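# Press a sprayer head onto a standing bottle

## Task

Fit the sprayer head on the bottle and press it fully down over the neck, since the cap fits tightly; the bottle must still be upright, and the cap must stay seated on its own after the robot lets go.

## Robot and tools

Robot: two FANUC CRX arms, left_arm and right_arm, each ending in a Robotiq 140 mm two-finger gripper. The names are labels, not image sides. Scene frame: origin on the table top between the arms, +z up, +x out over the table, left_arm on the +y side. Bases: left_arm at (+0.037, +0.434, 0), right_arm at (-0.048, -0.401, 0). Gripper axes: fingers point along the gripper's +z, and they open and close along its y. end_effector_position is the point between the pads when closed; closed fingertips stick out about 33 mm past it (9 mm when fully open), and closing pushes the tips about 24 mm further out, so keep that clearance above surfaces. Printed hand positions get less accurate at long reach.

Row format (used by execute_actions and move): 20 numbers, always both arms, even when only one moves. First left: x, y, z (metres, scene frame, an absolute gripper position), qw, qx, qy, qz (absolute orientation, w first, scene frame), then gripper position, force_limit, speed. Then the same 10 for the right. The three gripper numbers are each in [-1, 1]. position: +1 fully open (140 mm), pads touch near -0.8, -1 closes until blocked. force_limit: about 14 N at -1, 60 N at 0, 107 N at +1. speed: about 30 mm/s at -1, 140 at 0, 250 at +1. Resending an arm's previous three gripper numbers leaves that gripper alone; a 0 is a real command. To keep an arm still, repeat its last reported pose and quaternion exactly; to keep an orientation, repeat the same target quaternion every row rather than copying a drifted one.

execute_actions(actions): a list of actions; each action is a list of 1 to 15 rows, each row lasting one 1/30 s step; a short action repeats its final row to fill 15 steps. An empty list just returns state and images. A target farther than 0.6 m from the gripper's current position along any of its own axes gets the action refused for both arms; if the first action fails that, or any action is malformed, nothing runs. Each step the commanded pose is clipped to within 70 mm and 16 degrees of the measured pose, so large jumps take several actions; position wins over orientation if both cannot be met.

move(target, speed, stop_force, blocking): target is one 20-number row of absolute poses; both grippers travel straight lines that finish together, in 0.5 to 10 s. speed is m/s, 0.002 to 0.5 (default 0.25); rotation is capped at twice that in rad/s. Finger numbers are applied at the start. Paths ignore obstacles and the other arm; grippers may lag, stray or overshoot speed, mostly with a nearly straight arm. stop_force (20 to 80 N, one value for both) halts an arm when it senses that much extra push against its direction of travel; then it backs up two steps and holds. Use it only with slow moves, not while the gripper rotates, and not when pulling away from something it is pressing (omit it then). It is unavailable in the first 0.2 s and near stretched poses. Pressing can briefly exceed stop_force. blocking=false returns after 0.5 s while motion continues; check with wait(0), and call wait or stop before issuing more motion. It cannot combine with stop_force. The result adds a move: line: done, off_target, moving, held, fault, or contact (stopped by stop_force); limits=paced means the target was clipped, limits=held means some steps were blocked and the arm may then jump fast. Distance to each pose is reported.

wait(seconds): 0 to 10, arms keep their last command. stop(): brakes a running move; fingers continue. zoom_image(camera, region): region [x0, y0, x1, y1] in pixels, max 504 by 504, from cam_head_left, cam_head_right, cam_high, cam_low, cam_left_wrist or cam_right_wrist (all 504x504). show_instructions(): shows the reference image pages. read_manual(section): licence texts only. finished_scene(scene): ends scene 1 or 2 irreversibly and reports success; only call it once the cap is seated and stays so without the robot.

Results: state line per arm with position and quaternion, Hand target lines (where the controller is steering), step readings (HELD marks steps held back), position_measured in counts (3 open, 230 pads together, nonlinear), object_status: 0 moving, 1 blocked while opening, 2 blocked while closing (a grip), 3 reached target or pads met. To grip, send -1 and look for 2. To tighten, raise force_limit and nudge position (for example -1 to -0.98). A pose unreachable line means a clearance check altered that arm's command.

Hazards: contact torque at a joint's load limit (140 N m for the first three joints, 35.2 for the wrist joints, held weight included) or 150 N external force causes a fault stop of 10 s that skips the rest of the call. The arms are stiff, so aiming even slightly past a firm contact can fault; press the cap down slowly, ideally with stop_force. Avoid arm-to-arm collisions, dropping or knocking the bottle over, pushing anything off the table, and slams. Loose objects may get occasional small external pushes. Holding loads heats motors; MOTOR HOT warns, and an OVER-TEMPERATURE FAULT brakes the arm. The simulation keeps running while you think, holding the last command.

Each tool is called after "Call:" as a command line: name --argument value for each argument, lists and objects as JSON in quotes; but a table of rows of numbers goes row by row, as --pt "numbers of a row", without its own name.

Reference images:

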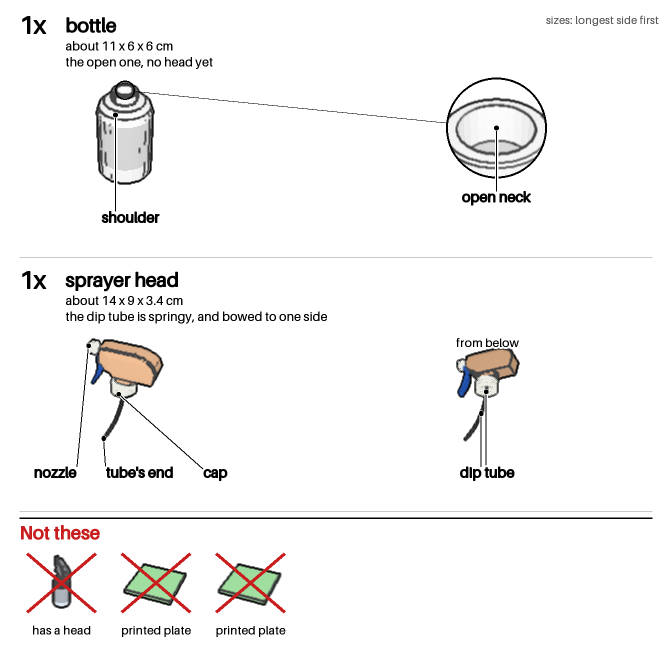

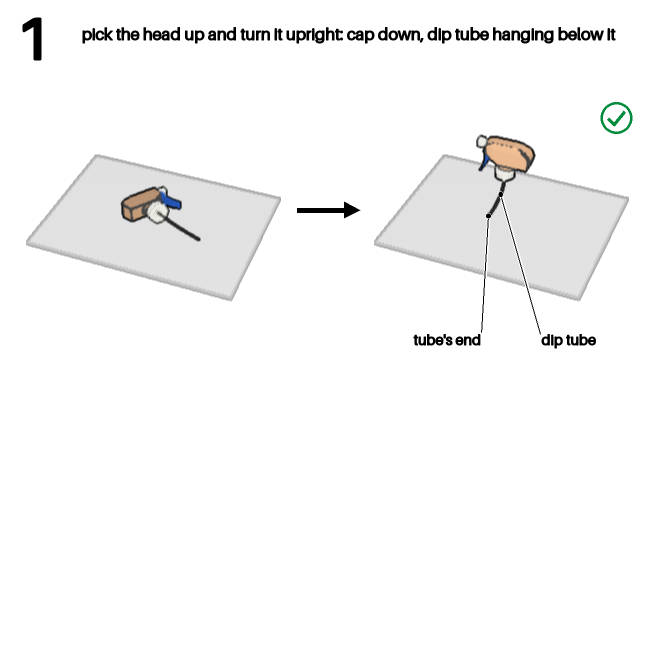

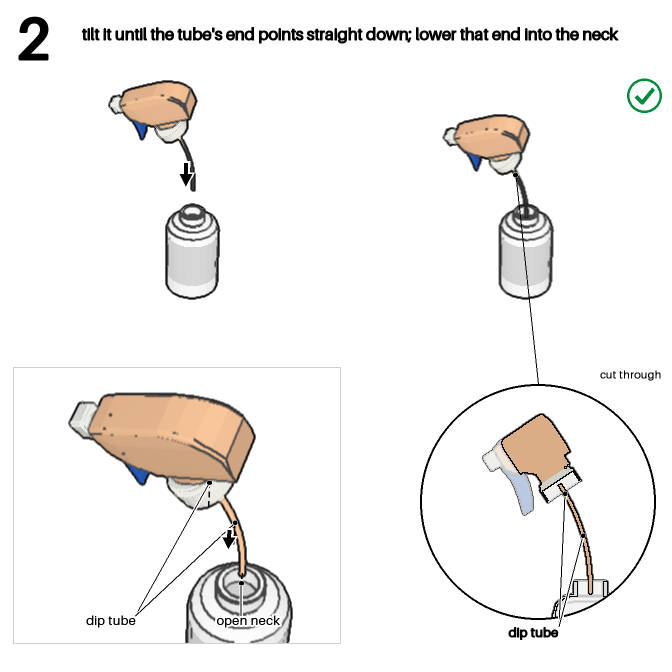

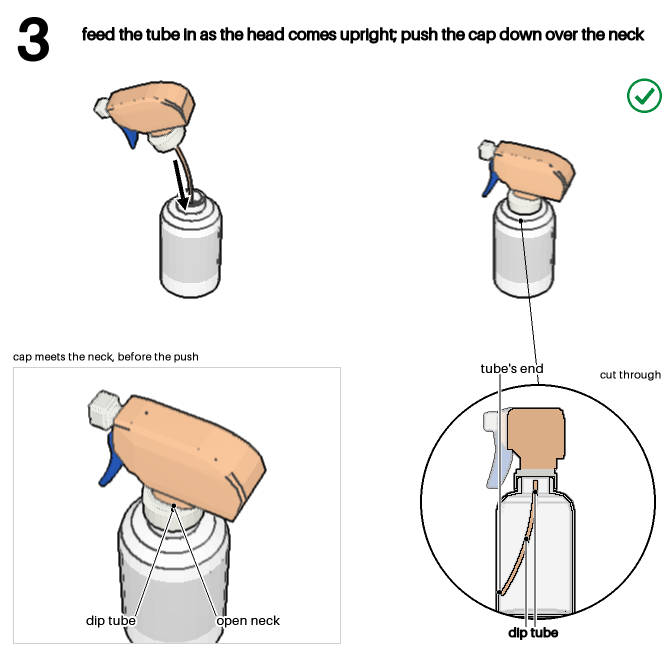

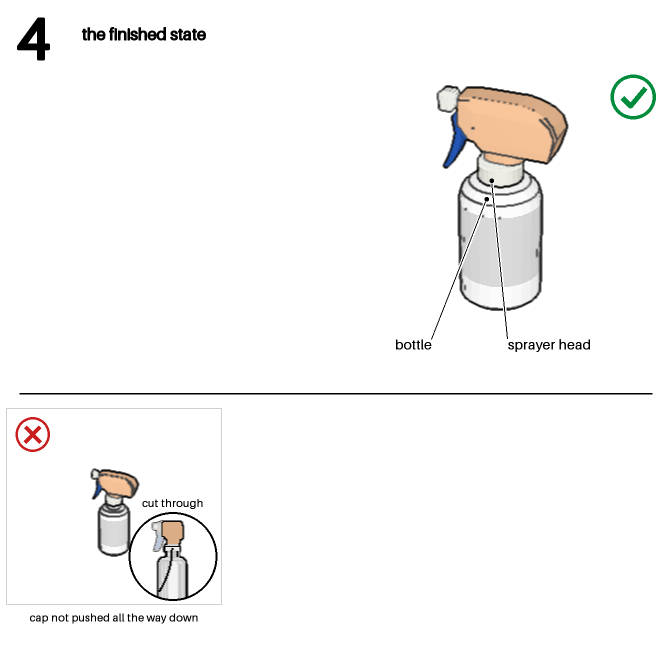

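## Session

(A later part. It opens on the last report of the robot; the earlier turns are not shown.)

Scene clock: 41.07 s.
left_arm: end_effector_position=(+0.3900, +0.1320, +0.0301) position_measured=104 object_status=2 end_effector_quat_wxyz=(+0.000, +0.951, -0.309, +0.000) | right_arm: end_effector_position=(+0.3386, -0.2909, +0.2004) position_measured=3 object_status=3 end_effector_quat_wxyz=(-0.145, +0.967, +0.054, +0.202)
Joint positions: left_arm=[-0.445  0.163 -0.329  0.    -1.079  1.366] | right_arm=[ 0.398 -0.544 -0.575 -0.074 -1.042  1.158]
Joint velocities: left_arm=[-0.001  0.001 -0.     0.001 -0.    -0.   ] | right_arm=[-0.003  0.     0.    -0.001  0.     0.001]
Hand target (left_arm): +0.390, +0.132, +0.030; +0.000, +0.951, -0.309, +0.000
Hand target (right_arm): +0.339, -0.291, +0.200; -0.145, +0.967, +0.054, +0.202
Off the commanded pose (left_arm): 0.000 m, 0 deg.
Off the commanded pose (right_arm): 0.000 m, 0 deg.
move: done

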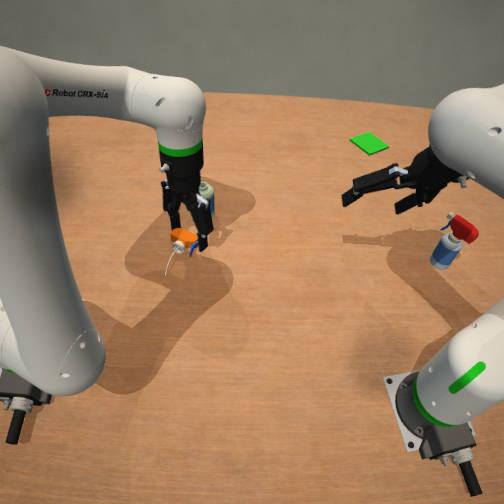

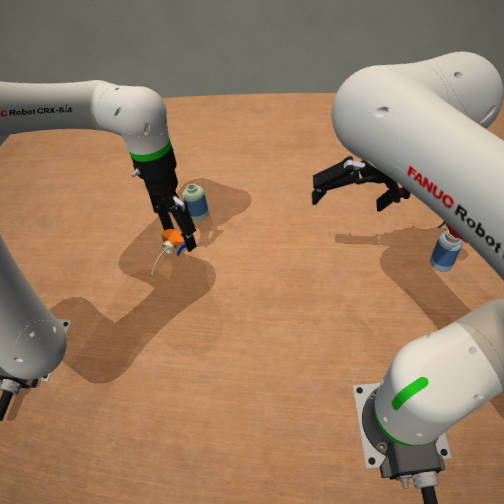

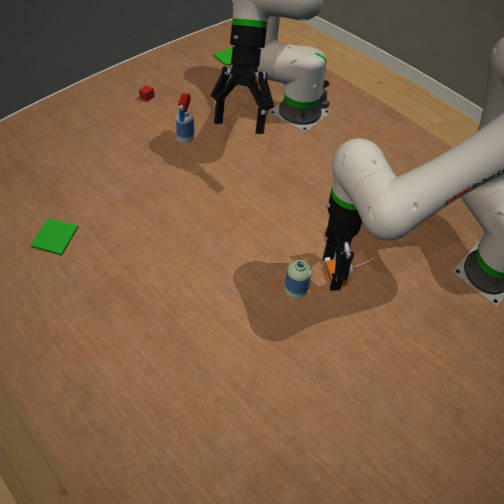

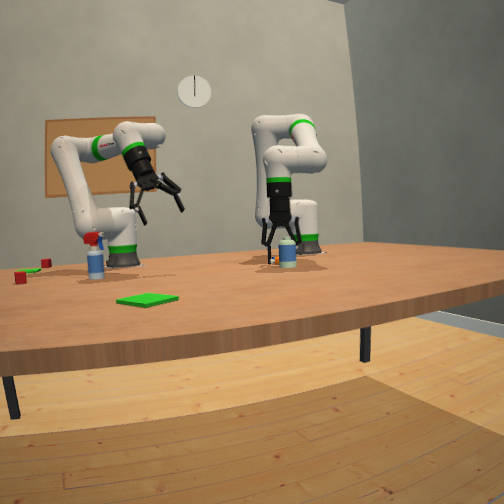

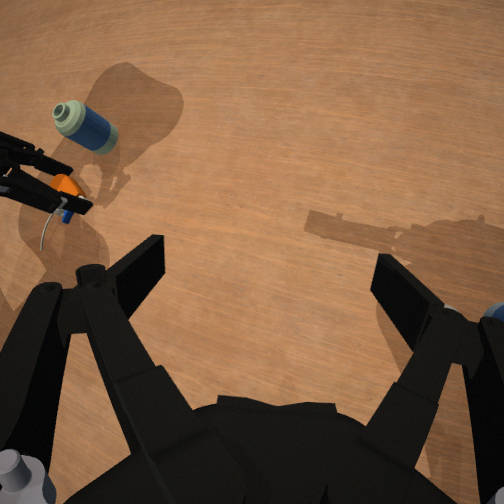

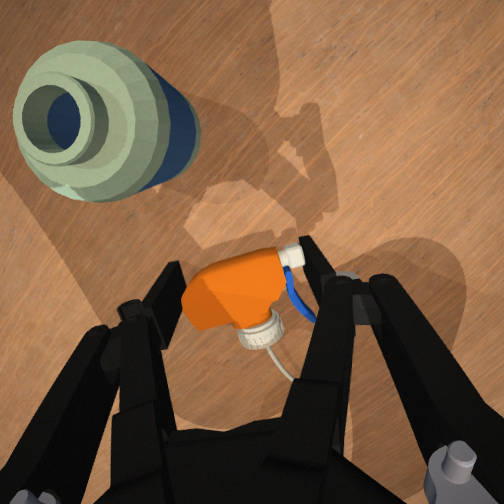

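Call:
move --target '[0.390,0.132,0.20,0,0.951,-0.309,0,-1,0.6,0, 0.3386,-0.2909,0.2004,-0.145,0.967,0.054,0.202,1,0,0]' --speed 0.3

Call:
move --target '[0.49,0.148,0.30,0.2185,0.6725,-0.2185,0.6725,-1,0.6,0, 0.3386,-0.2909,0.2004,-0.145,0.967,0.054,0.202,1,0,0]' --speed 0.3

Scene clock: 49.63 s.
left_arm: end_effector_position=(+0.3894, +0.1323, +0.2000) position_measured=104 object_status=2 end_effector_quat_wxyz=(-0.000, +0.951, -0.309, -0.000) | right_arm: end_effector_position=(+0.3386, -0.2909, +0.2004) position_measured=3 object_status=3 end_effector_quat_wxyz=(-0.145, +0.967, +0.054, +0.202)
Joint positions: left_arm=[-0.445  0.041 -0.048 -0.    -1.482  1.366] | right_arm=[ 0.398 -0.544 -0.575 -0.074 -1.042  1.158]
Joint velocities: left_arm=[-0.    -0.     0.001 -0.002 -0.     0.002] | right_arm=[-0.    -0.     0.     0.     0.003 -0.002]
Hand target (left_arm): +0.389, +0.132, +0.200; -0.000, +0.951, -0.309, +0.000
Hand target (right_arm): +0.339, -0.291, +0.200; -0.145, +0.967, +0.054, +0.202
Off the commanded pose (left_arm): 0.001 m, 0 deg.
Off the commanded pose (right_arm): 0.000 m, 0 deg.
move: done

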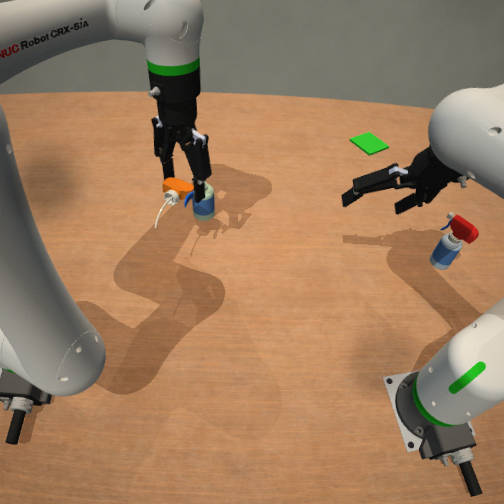

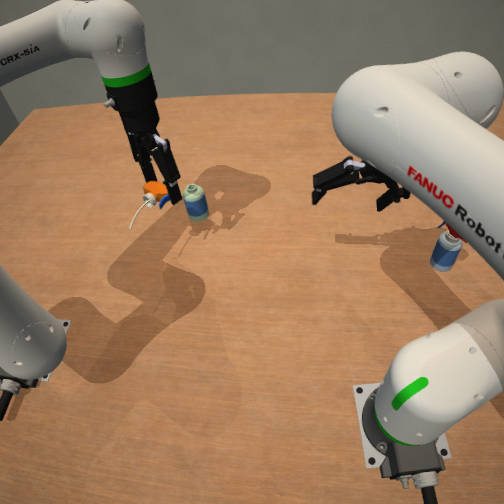

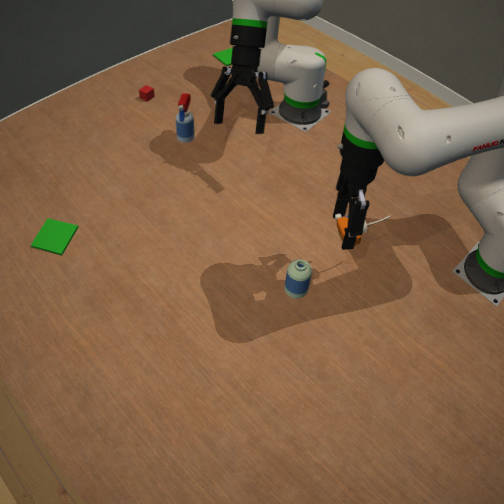

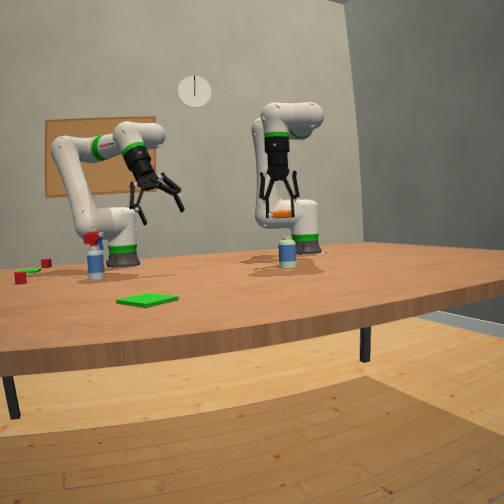

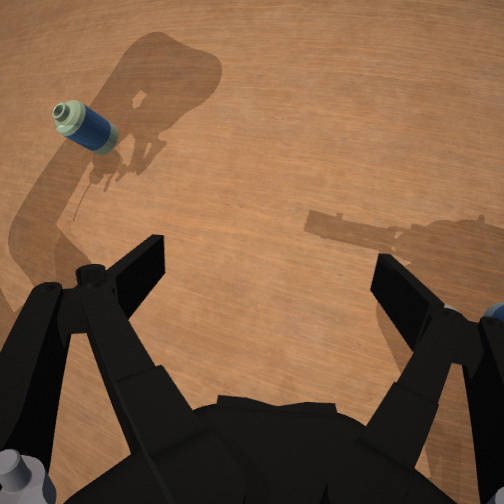

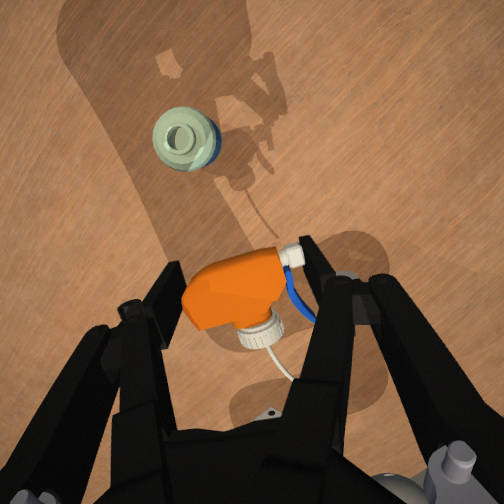

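Scene clock: 54.87 s.
left_arm: end_effector_position=(+0.4889, +0.1483, +0.2999) position_measured=104 object_status=2 end_effector_quat_wxyz=(+0.270, +0.651, -0.265, +0.658) | right_arm: end_effector_position=(+0.3386, -0.2909, +0.2004) position_measured=3 object_status=3 end_effector_quat_wxyz=(-0.145, +0.967, +0.054, +0.202)
Joint positions: left_arm=[-0.892 -0.502 -1.065  3.314 -0.581 -1.714] | right_arm=[ 0.398 -0.544 -0.575 -0.074 -1.042  1.158]
Joint velocities: left_arm=[-0.006  0.011 -0.005  0.002 -0.024 -0.002] | right_arm=[-0.001  0.     0.     0.    -0.001  0.001]
Hand target (left_arm): +0.489, +0.148, +0.300; +0.270, +0.651, -0.265, +0.658
Hand target (right_arm): +0.339, -0.291, +0.200; -0.145, +0.967, +0.054, +0.202
Off the commanded pose (left_arm): 0.001 m, 8 deg.
Off the commanded pose (right_arm): 0.000 m, 0 deg.
joint sent to its limit (left arm) — the command would take joint 4 (forearm roll) past its upper limit, so that joint was sent only as far as its limit.
move: off_target (left_arm); limits=paced

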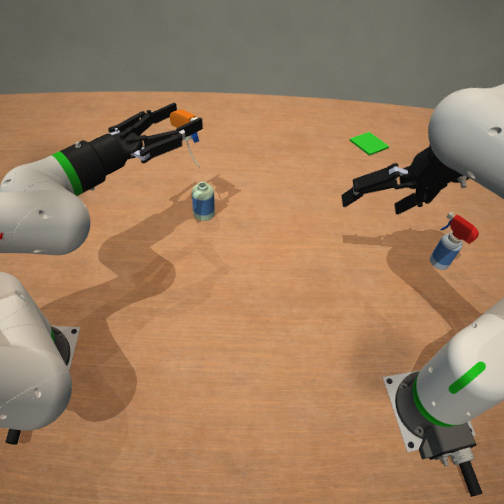

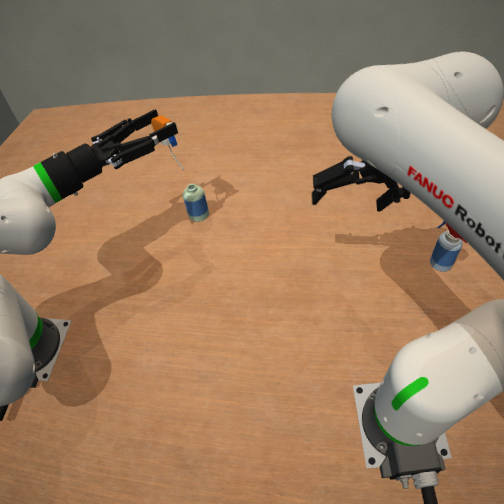

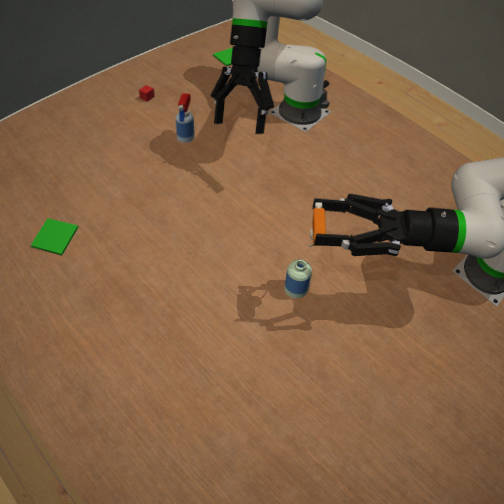

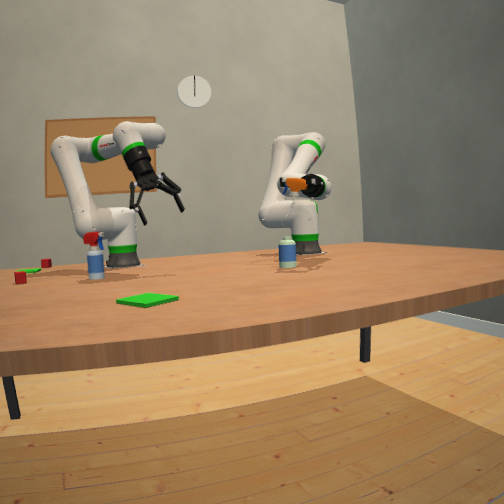

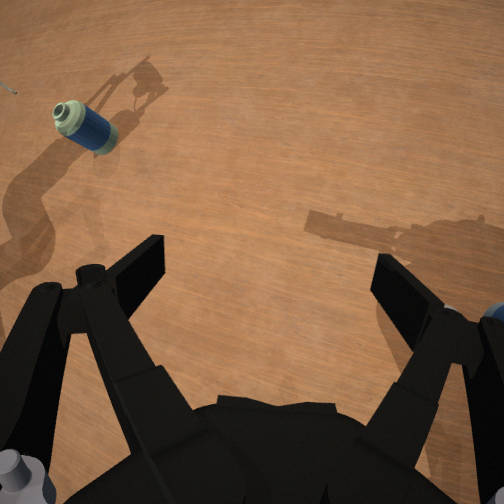

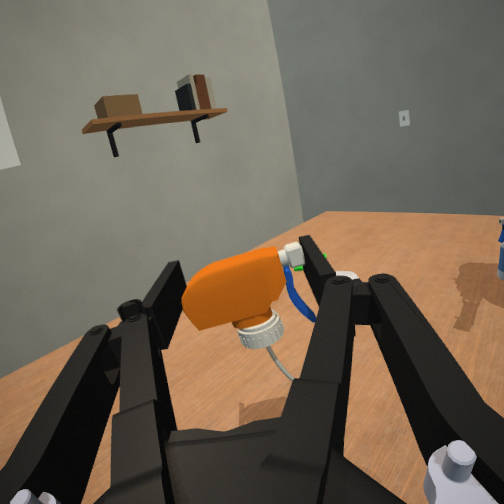

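Call:
move --target '[0.50,0.165,0.28,0.5,0.5,-0.5,0.5,-1,0.6,0, 0.3386,-0.2909,0.2004,-0.145,0.967,0.054,0.202,1,0,0]' --speed 0.3

Scene clock: 61.33 s.
left_arm: end_effector_position=(+0.5004, +0.1652, +0.2786) position_measured=104 object_status=2 end_effector_quat_wxyz=(+0.498, +0.501, -0.501, +0.500) | right_arm: end_effector_position=(+0.3386, -0.2909, +0.2004) position_measured=3 object_status=3 end_effector_quat_wxyz=(-0.145, +0.967, +0.054, +0.202)
Joint positions: left_arm=[ 0.224  0.325 -0.675  1.361 -1.697 -1.016] | right_arm=[ 0.398 -0.544 -0.575 -0.074 -1.042  1.158]
Joint velocities: left_arm=[ 0.     0.001  0.001 -0.001 -0.    -0.   ] | right_arm=[-0.001 -0.    -0.    -0.001 -0.    -0.002]
Hand target (left_arm): +0.500, +0.165, +0.279; +0.498, +0.501, -0.501, +0.500
Hand target (right_arm): +0.339, -0.291, +0.200; -0.145, +0.967, +0.054, +0.202
Off the commanded pose (left_arm): 0.001 m, 0 deg.
Off the commanded pose (right_arm): 0.000 m, 0 deg.
move: done; limits=paced

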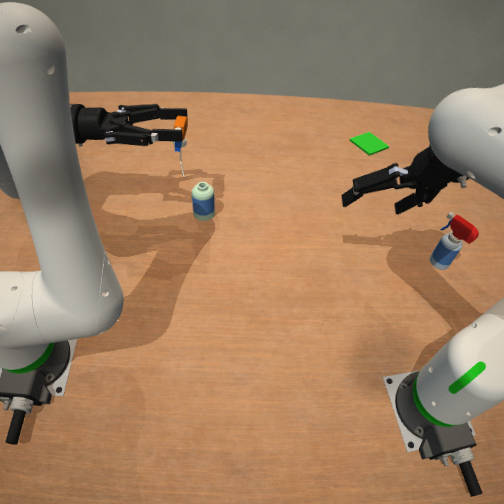

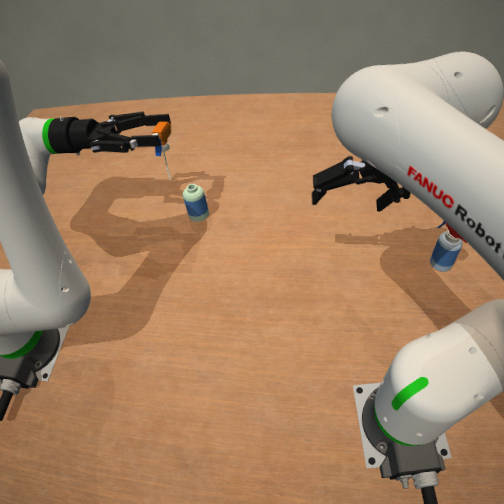

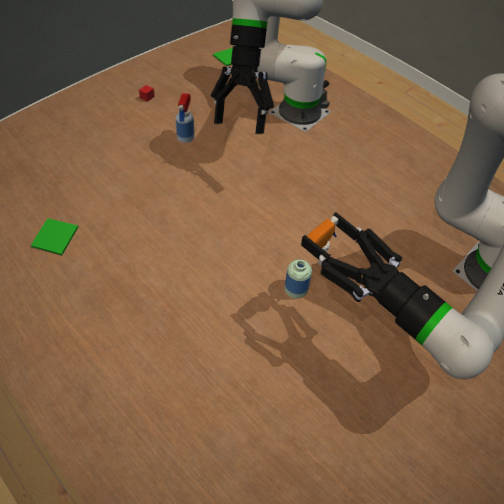

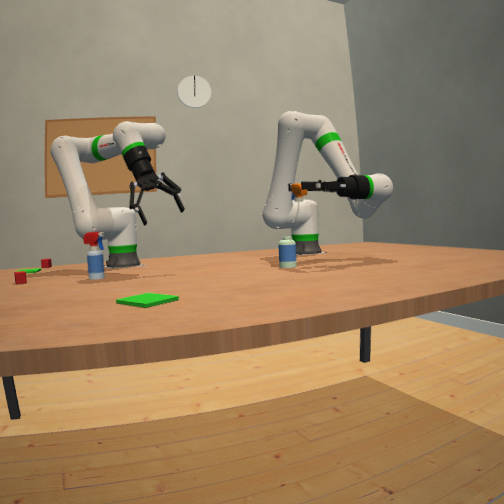

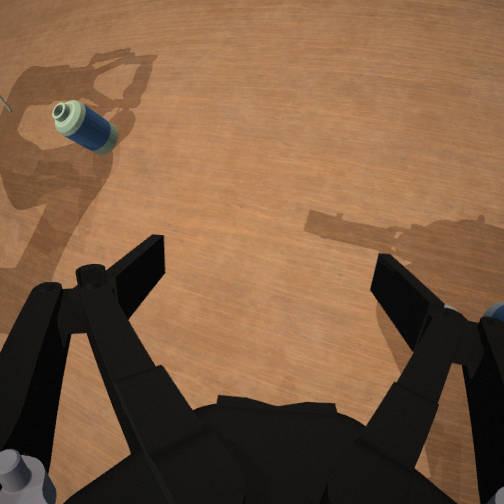

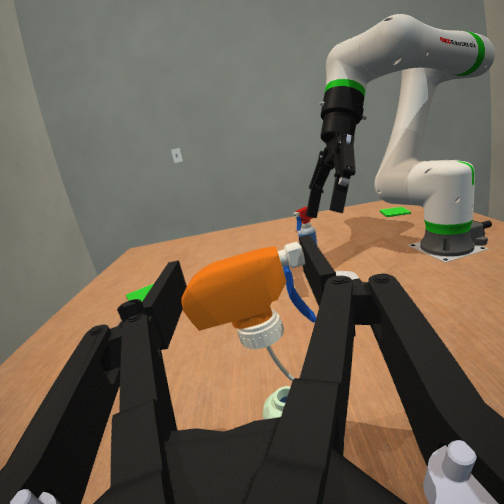

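Call:
move --target '[0.50,0.135,0.28,0.5,0.5,-0.5,0.5,-1,0.6,0, 0.5,-0.08,0.07,-0.5,0.5,0.5,0.5,1,0,0]' --speed 0.3

Scene clock: 68.27 s.
left_arm: end_effector_position=(+0.5000, +0.1350, +0.2801) position_measured=104 object_status=2 end_effector_quat_wxyz=(+0.500, +0.500, -0.500, +0.500) | right_arm: end_effector_position=(+0.5007, -0.0805, +0.0706) position_measured=3 object_status=3 end_effector_quat_wxyz=(-0.501, +0.499, +0.500, +0.500)
Joint positions: left_arm=[ 0.141  0.316 -0.691  1.433 -1.658 -1.013] | right_arm=[-0.205  0.866  0.149 -1.533 -1.617  3.859]
Joint velocities: left_arm=[-0.002 -0.    -0.    -0.003 -0.     0.   ] | right_arm=[ 0.002  0.002  0.001 -0.001  0.    -0.001]
Hand target (left_arm): +0.500, +0.135, +0.280; +0.500, +0.500, -0.500, +0.500
Hand target (right_arm): +0.501, -0.080, +0.070; +0.501, -0.499, -0.500, -0.500
Off the commanded pose (left_arm): 0.000 m, 0 deg.
Off the commanded pose (right_arm): 0.001 m, 0 deg.
move: done

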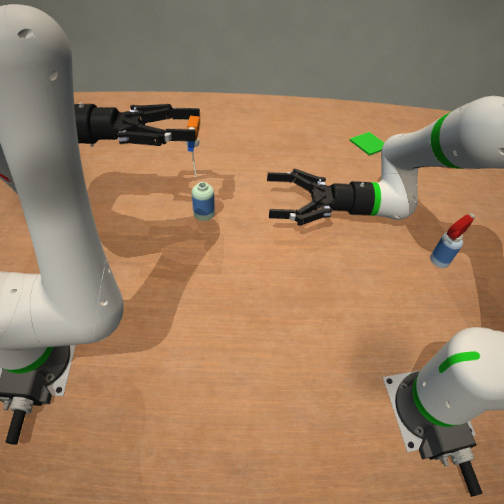

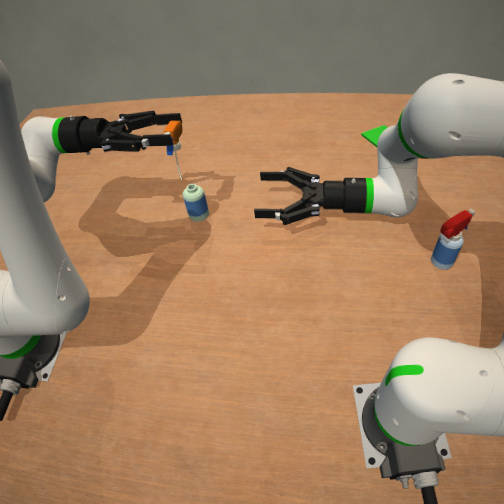

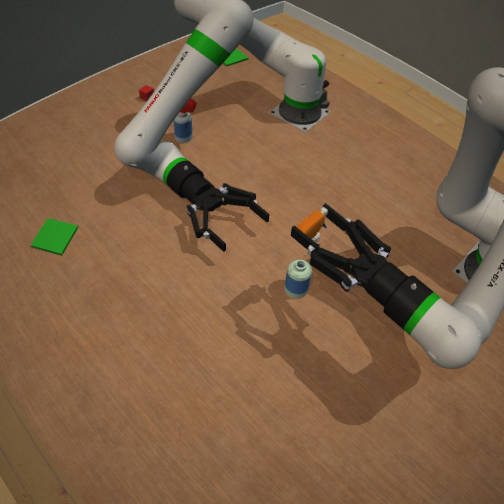

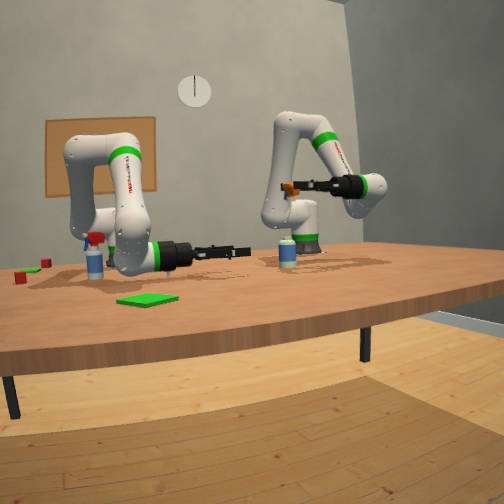

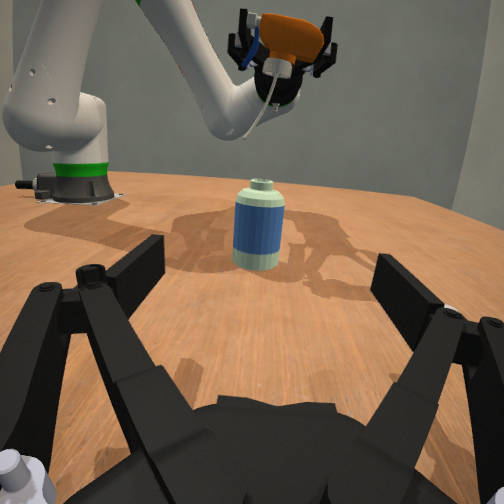

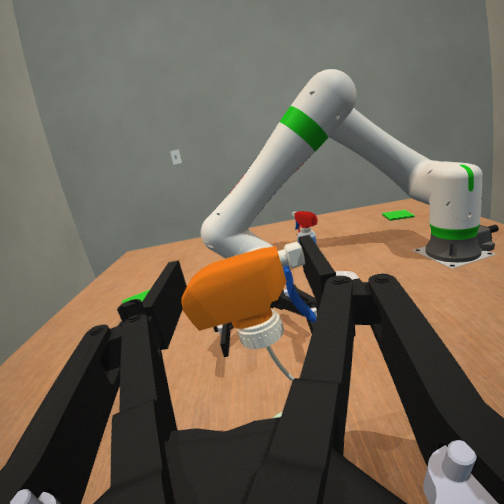

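Call:
move --target '[0.50,0.135,0.28,0.5,0.5,-0.5,0.5,-1,0.6,0, 0.49,0.10,0.055,-0.5,0.5,0.5,0.5,1,0,0]' --speed 0.2

Scene clock: 82.20 s.
left_arm: end_effector_position=(+0.5000, +0.1350, +0.2800) position_measured=104 object_status=2 end_effector_quat_wxyz=(+0.500, +0.500, -0.500, +0.500) | right_arm: end_effector_position=(+0.4931, +0.0469, +0.0624) position_measured=3 object_status=3 end_effector_quat_wxyz=(-0.500, +0.498, +0.500, +0.501)
Joint positions: left_arm=[ 0.141  0.316 -0.691  1.433 -1.658 -1.013] | right_arm=[-0.004  0.882  0.148 -1.669 -1.467  3.884]
Joint velocities: left_arm=[ 0.001 -0.    -0.     0.001 -0.     0.   ] | right_arm=[-0.     0.    -0.     0.    -0.    -0.001]
Hand target (left_arm): +0.500, +0.135, +0.280; +0.500, +0.500, -0.500, +0.500
Hand target (right_arm): +0.493, +0.047, +0.062; +0.500, -0.498, -0.500, -0.501
Off the commanded pose (left_arm): 0.000 m, 0 deg.
Off the commanded pose (right_arm): 0.054 m, 0 deg.
FORCE FAULT: contact force on the right arm reached its limit, and that arm stopped for 10 seconds. The contact can be on any part of that arm, not only on its tool. That time counts as 19 of the actions that you can send in this scene. That arm's remaining commands of this call were not run. That arm holds still and accepts commands again. Move the arm away from the contact; if what it grips holds it there, let go first. Pushing or pulling that hard again can fault the arm again.
move: fault (right_arm)

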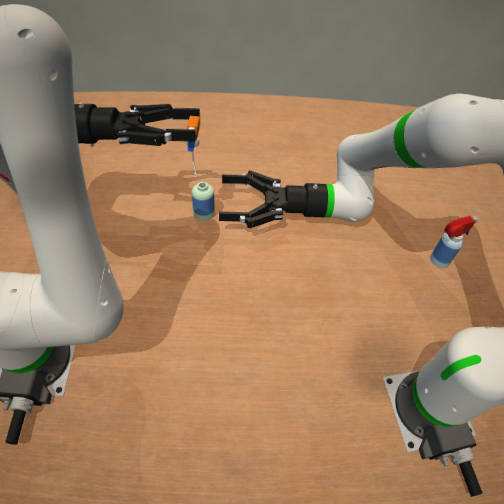

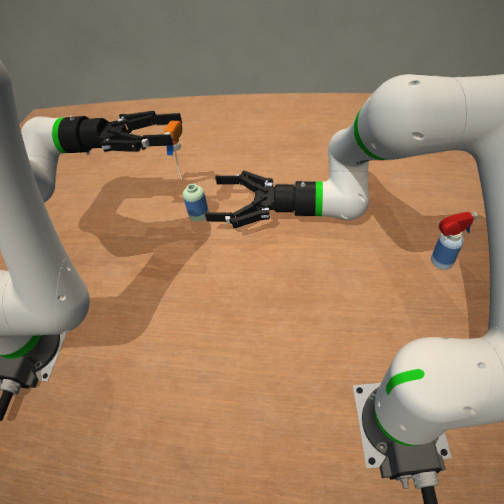

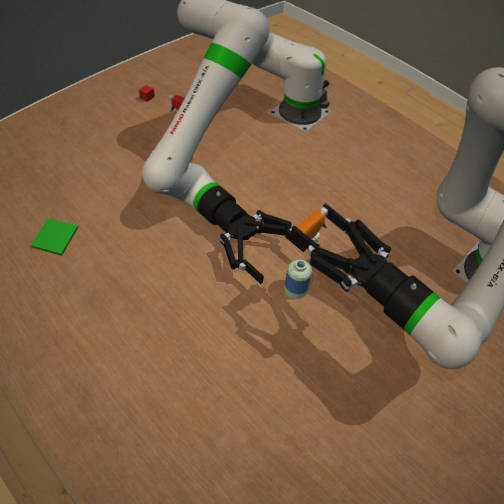

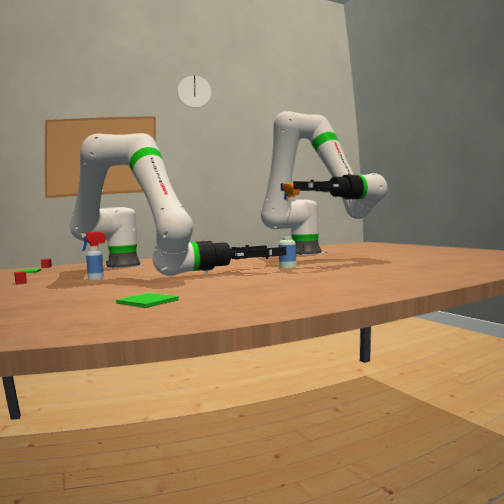

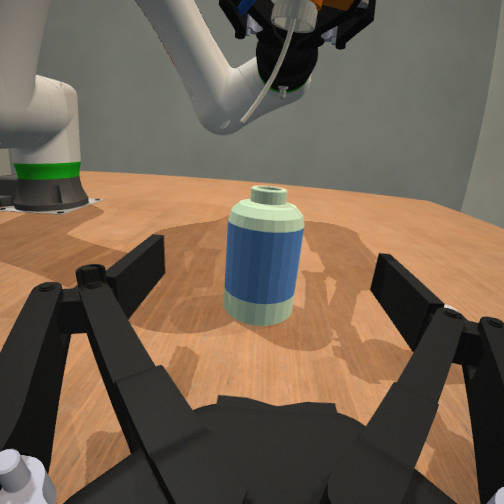

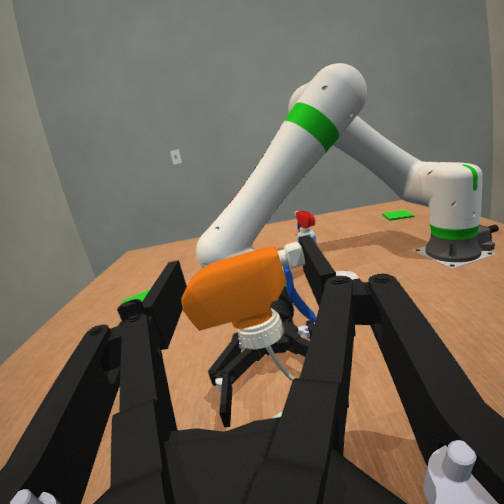

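Call:
move --target '[0.50,0.135,0.28,0.5,0.5,-0.5,0.5,-1,0.6,0, 0.49,0.11,0.06,-0.431,0.561,0.561,0.431,1,0,0]' --speed 0.15

Scene clock: 87.87 s.
left_arm: end_effector_position=(+0.5000, +0.1350, +0.2800) position_measured=104 object_status=2 end_effector_quat_wxyz=(+0.500, +0.500, -0.500, +0.500) | right_arm: end_effector_position=(+0.4899, +0.1101, +0.0597) position_measured=3 object_status=3 end_effector_quat_wxyz=(-0.431, +0.561, +0.561, +0.431)
Joint positions: left_arm=[ 0.141  0.316 -0.691  1.433 -1.658 -1.013] | right_arm=[ 0.167  0.721  0.152 -1.509 -1.169  3.656]
Joint velocities: left_arm=[-0.     0.001  0.     0.001 -0.     0.001] | right_arm=[-0.    -0.     0.     0.001 -0.002 -0.001]
Hand target (left_arm): +0.500, +0.135, +0.280; +0.500, +0.500, -0.500, +0.500
Hand target (right_arm): +0.490, +0.110, +0.060; -0.431, +0.561, +0.561, +0.431
Off the commanded pose (left_arm): 0.000 m, 0 deg.
Off the commanded pose (right_arm): 0.000 m, 0 deg.
move: done

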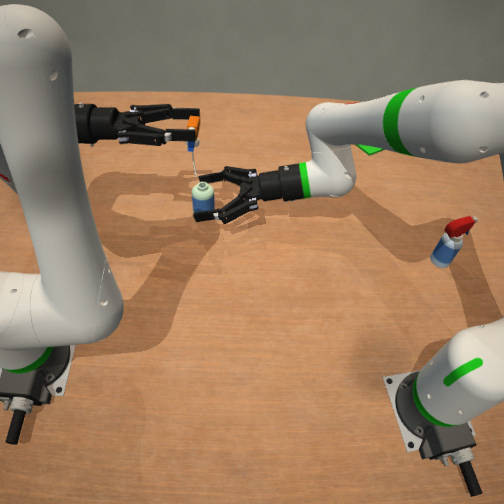

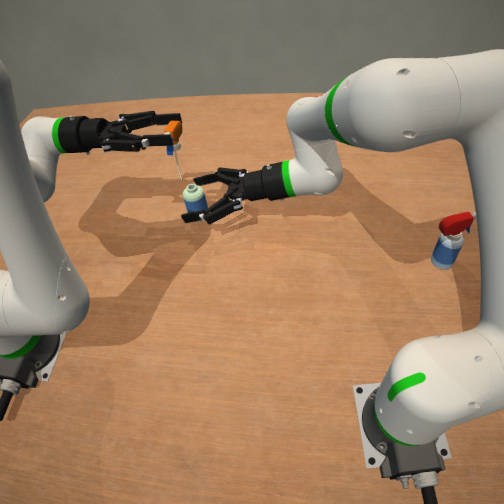

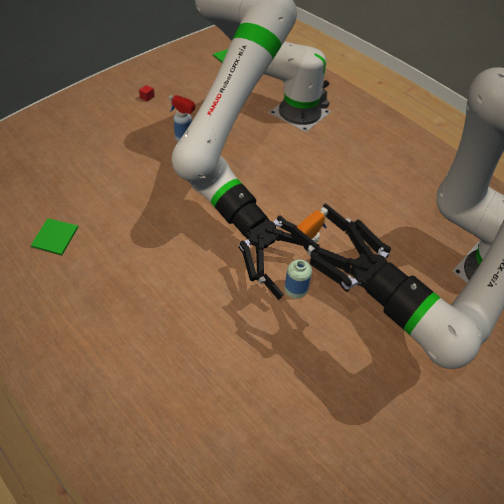

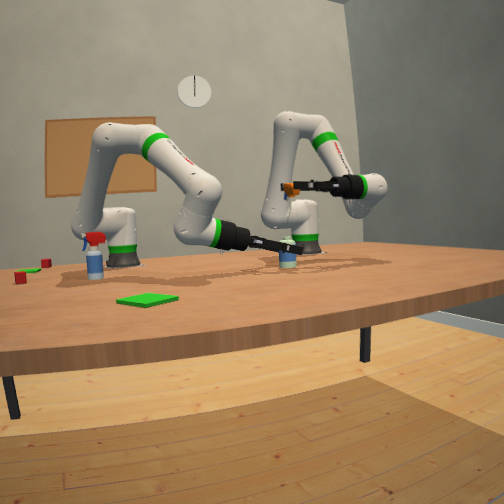

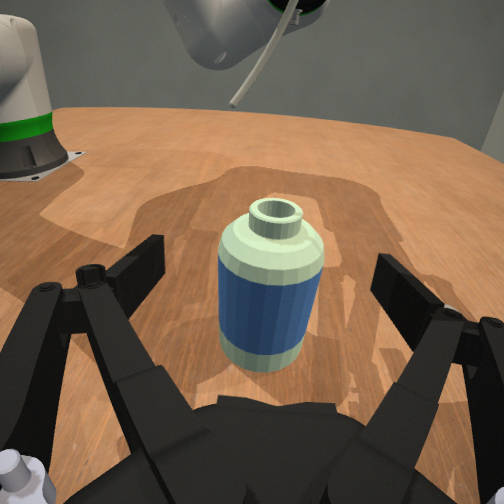

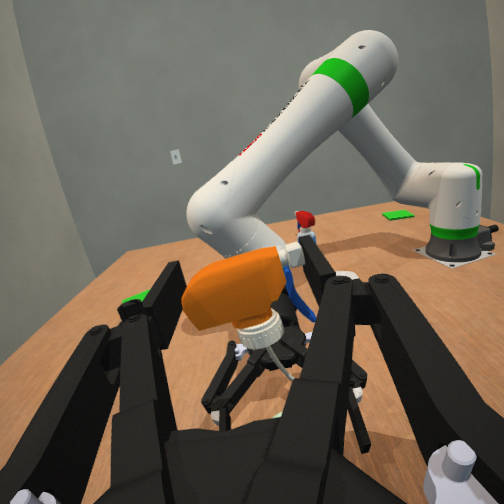

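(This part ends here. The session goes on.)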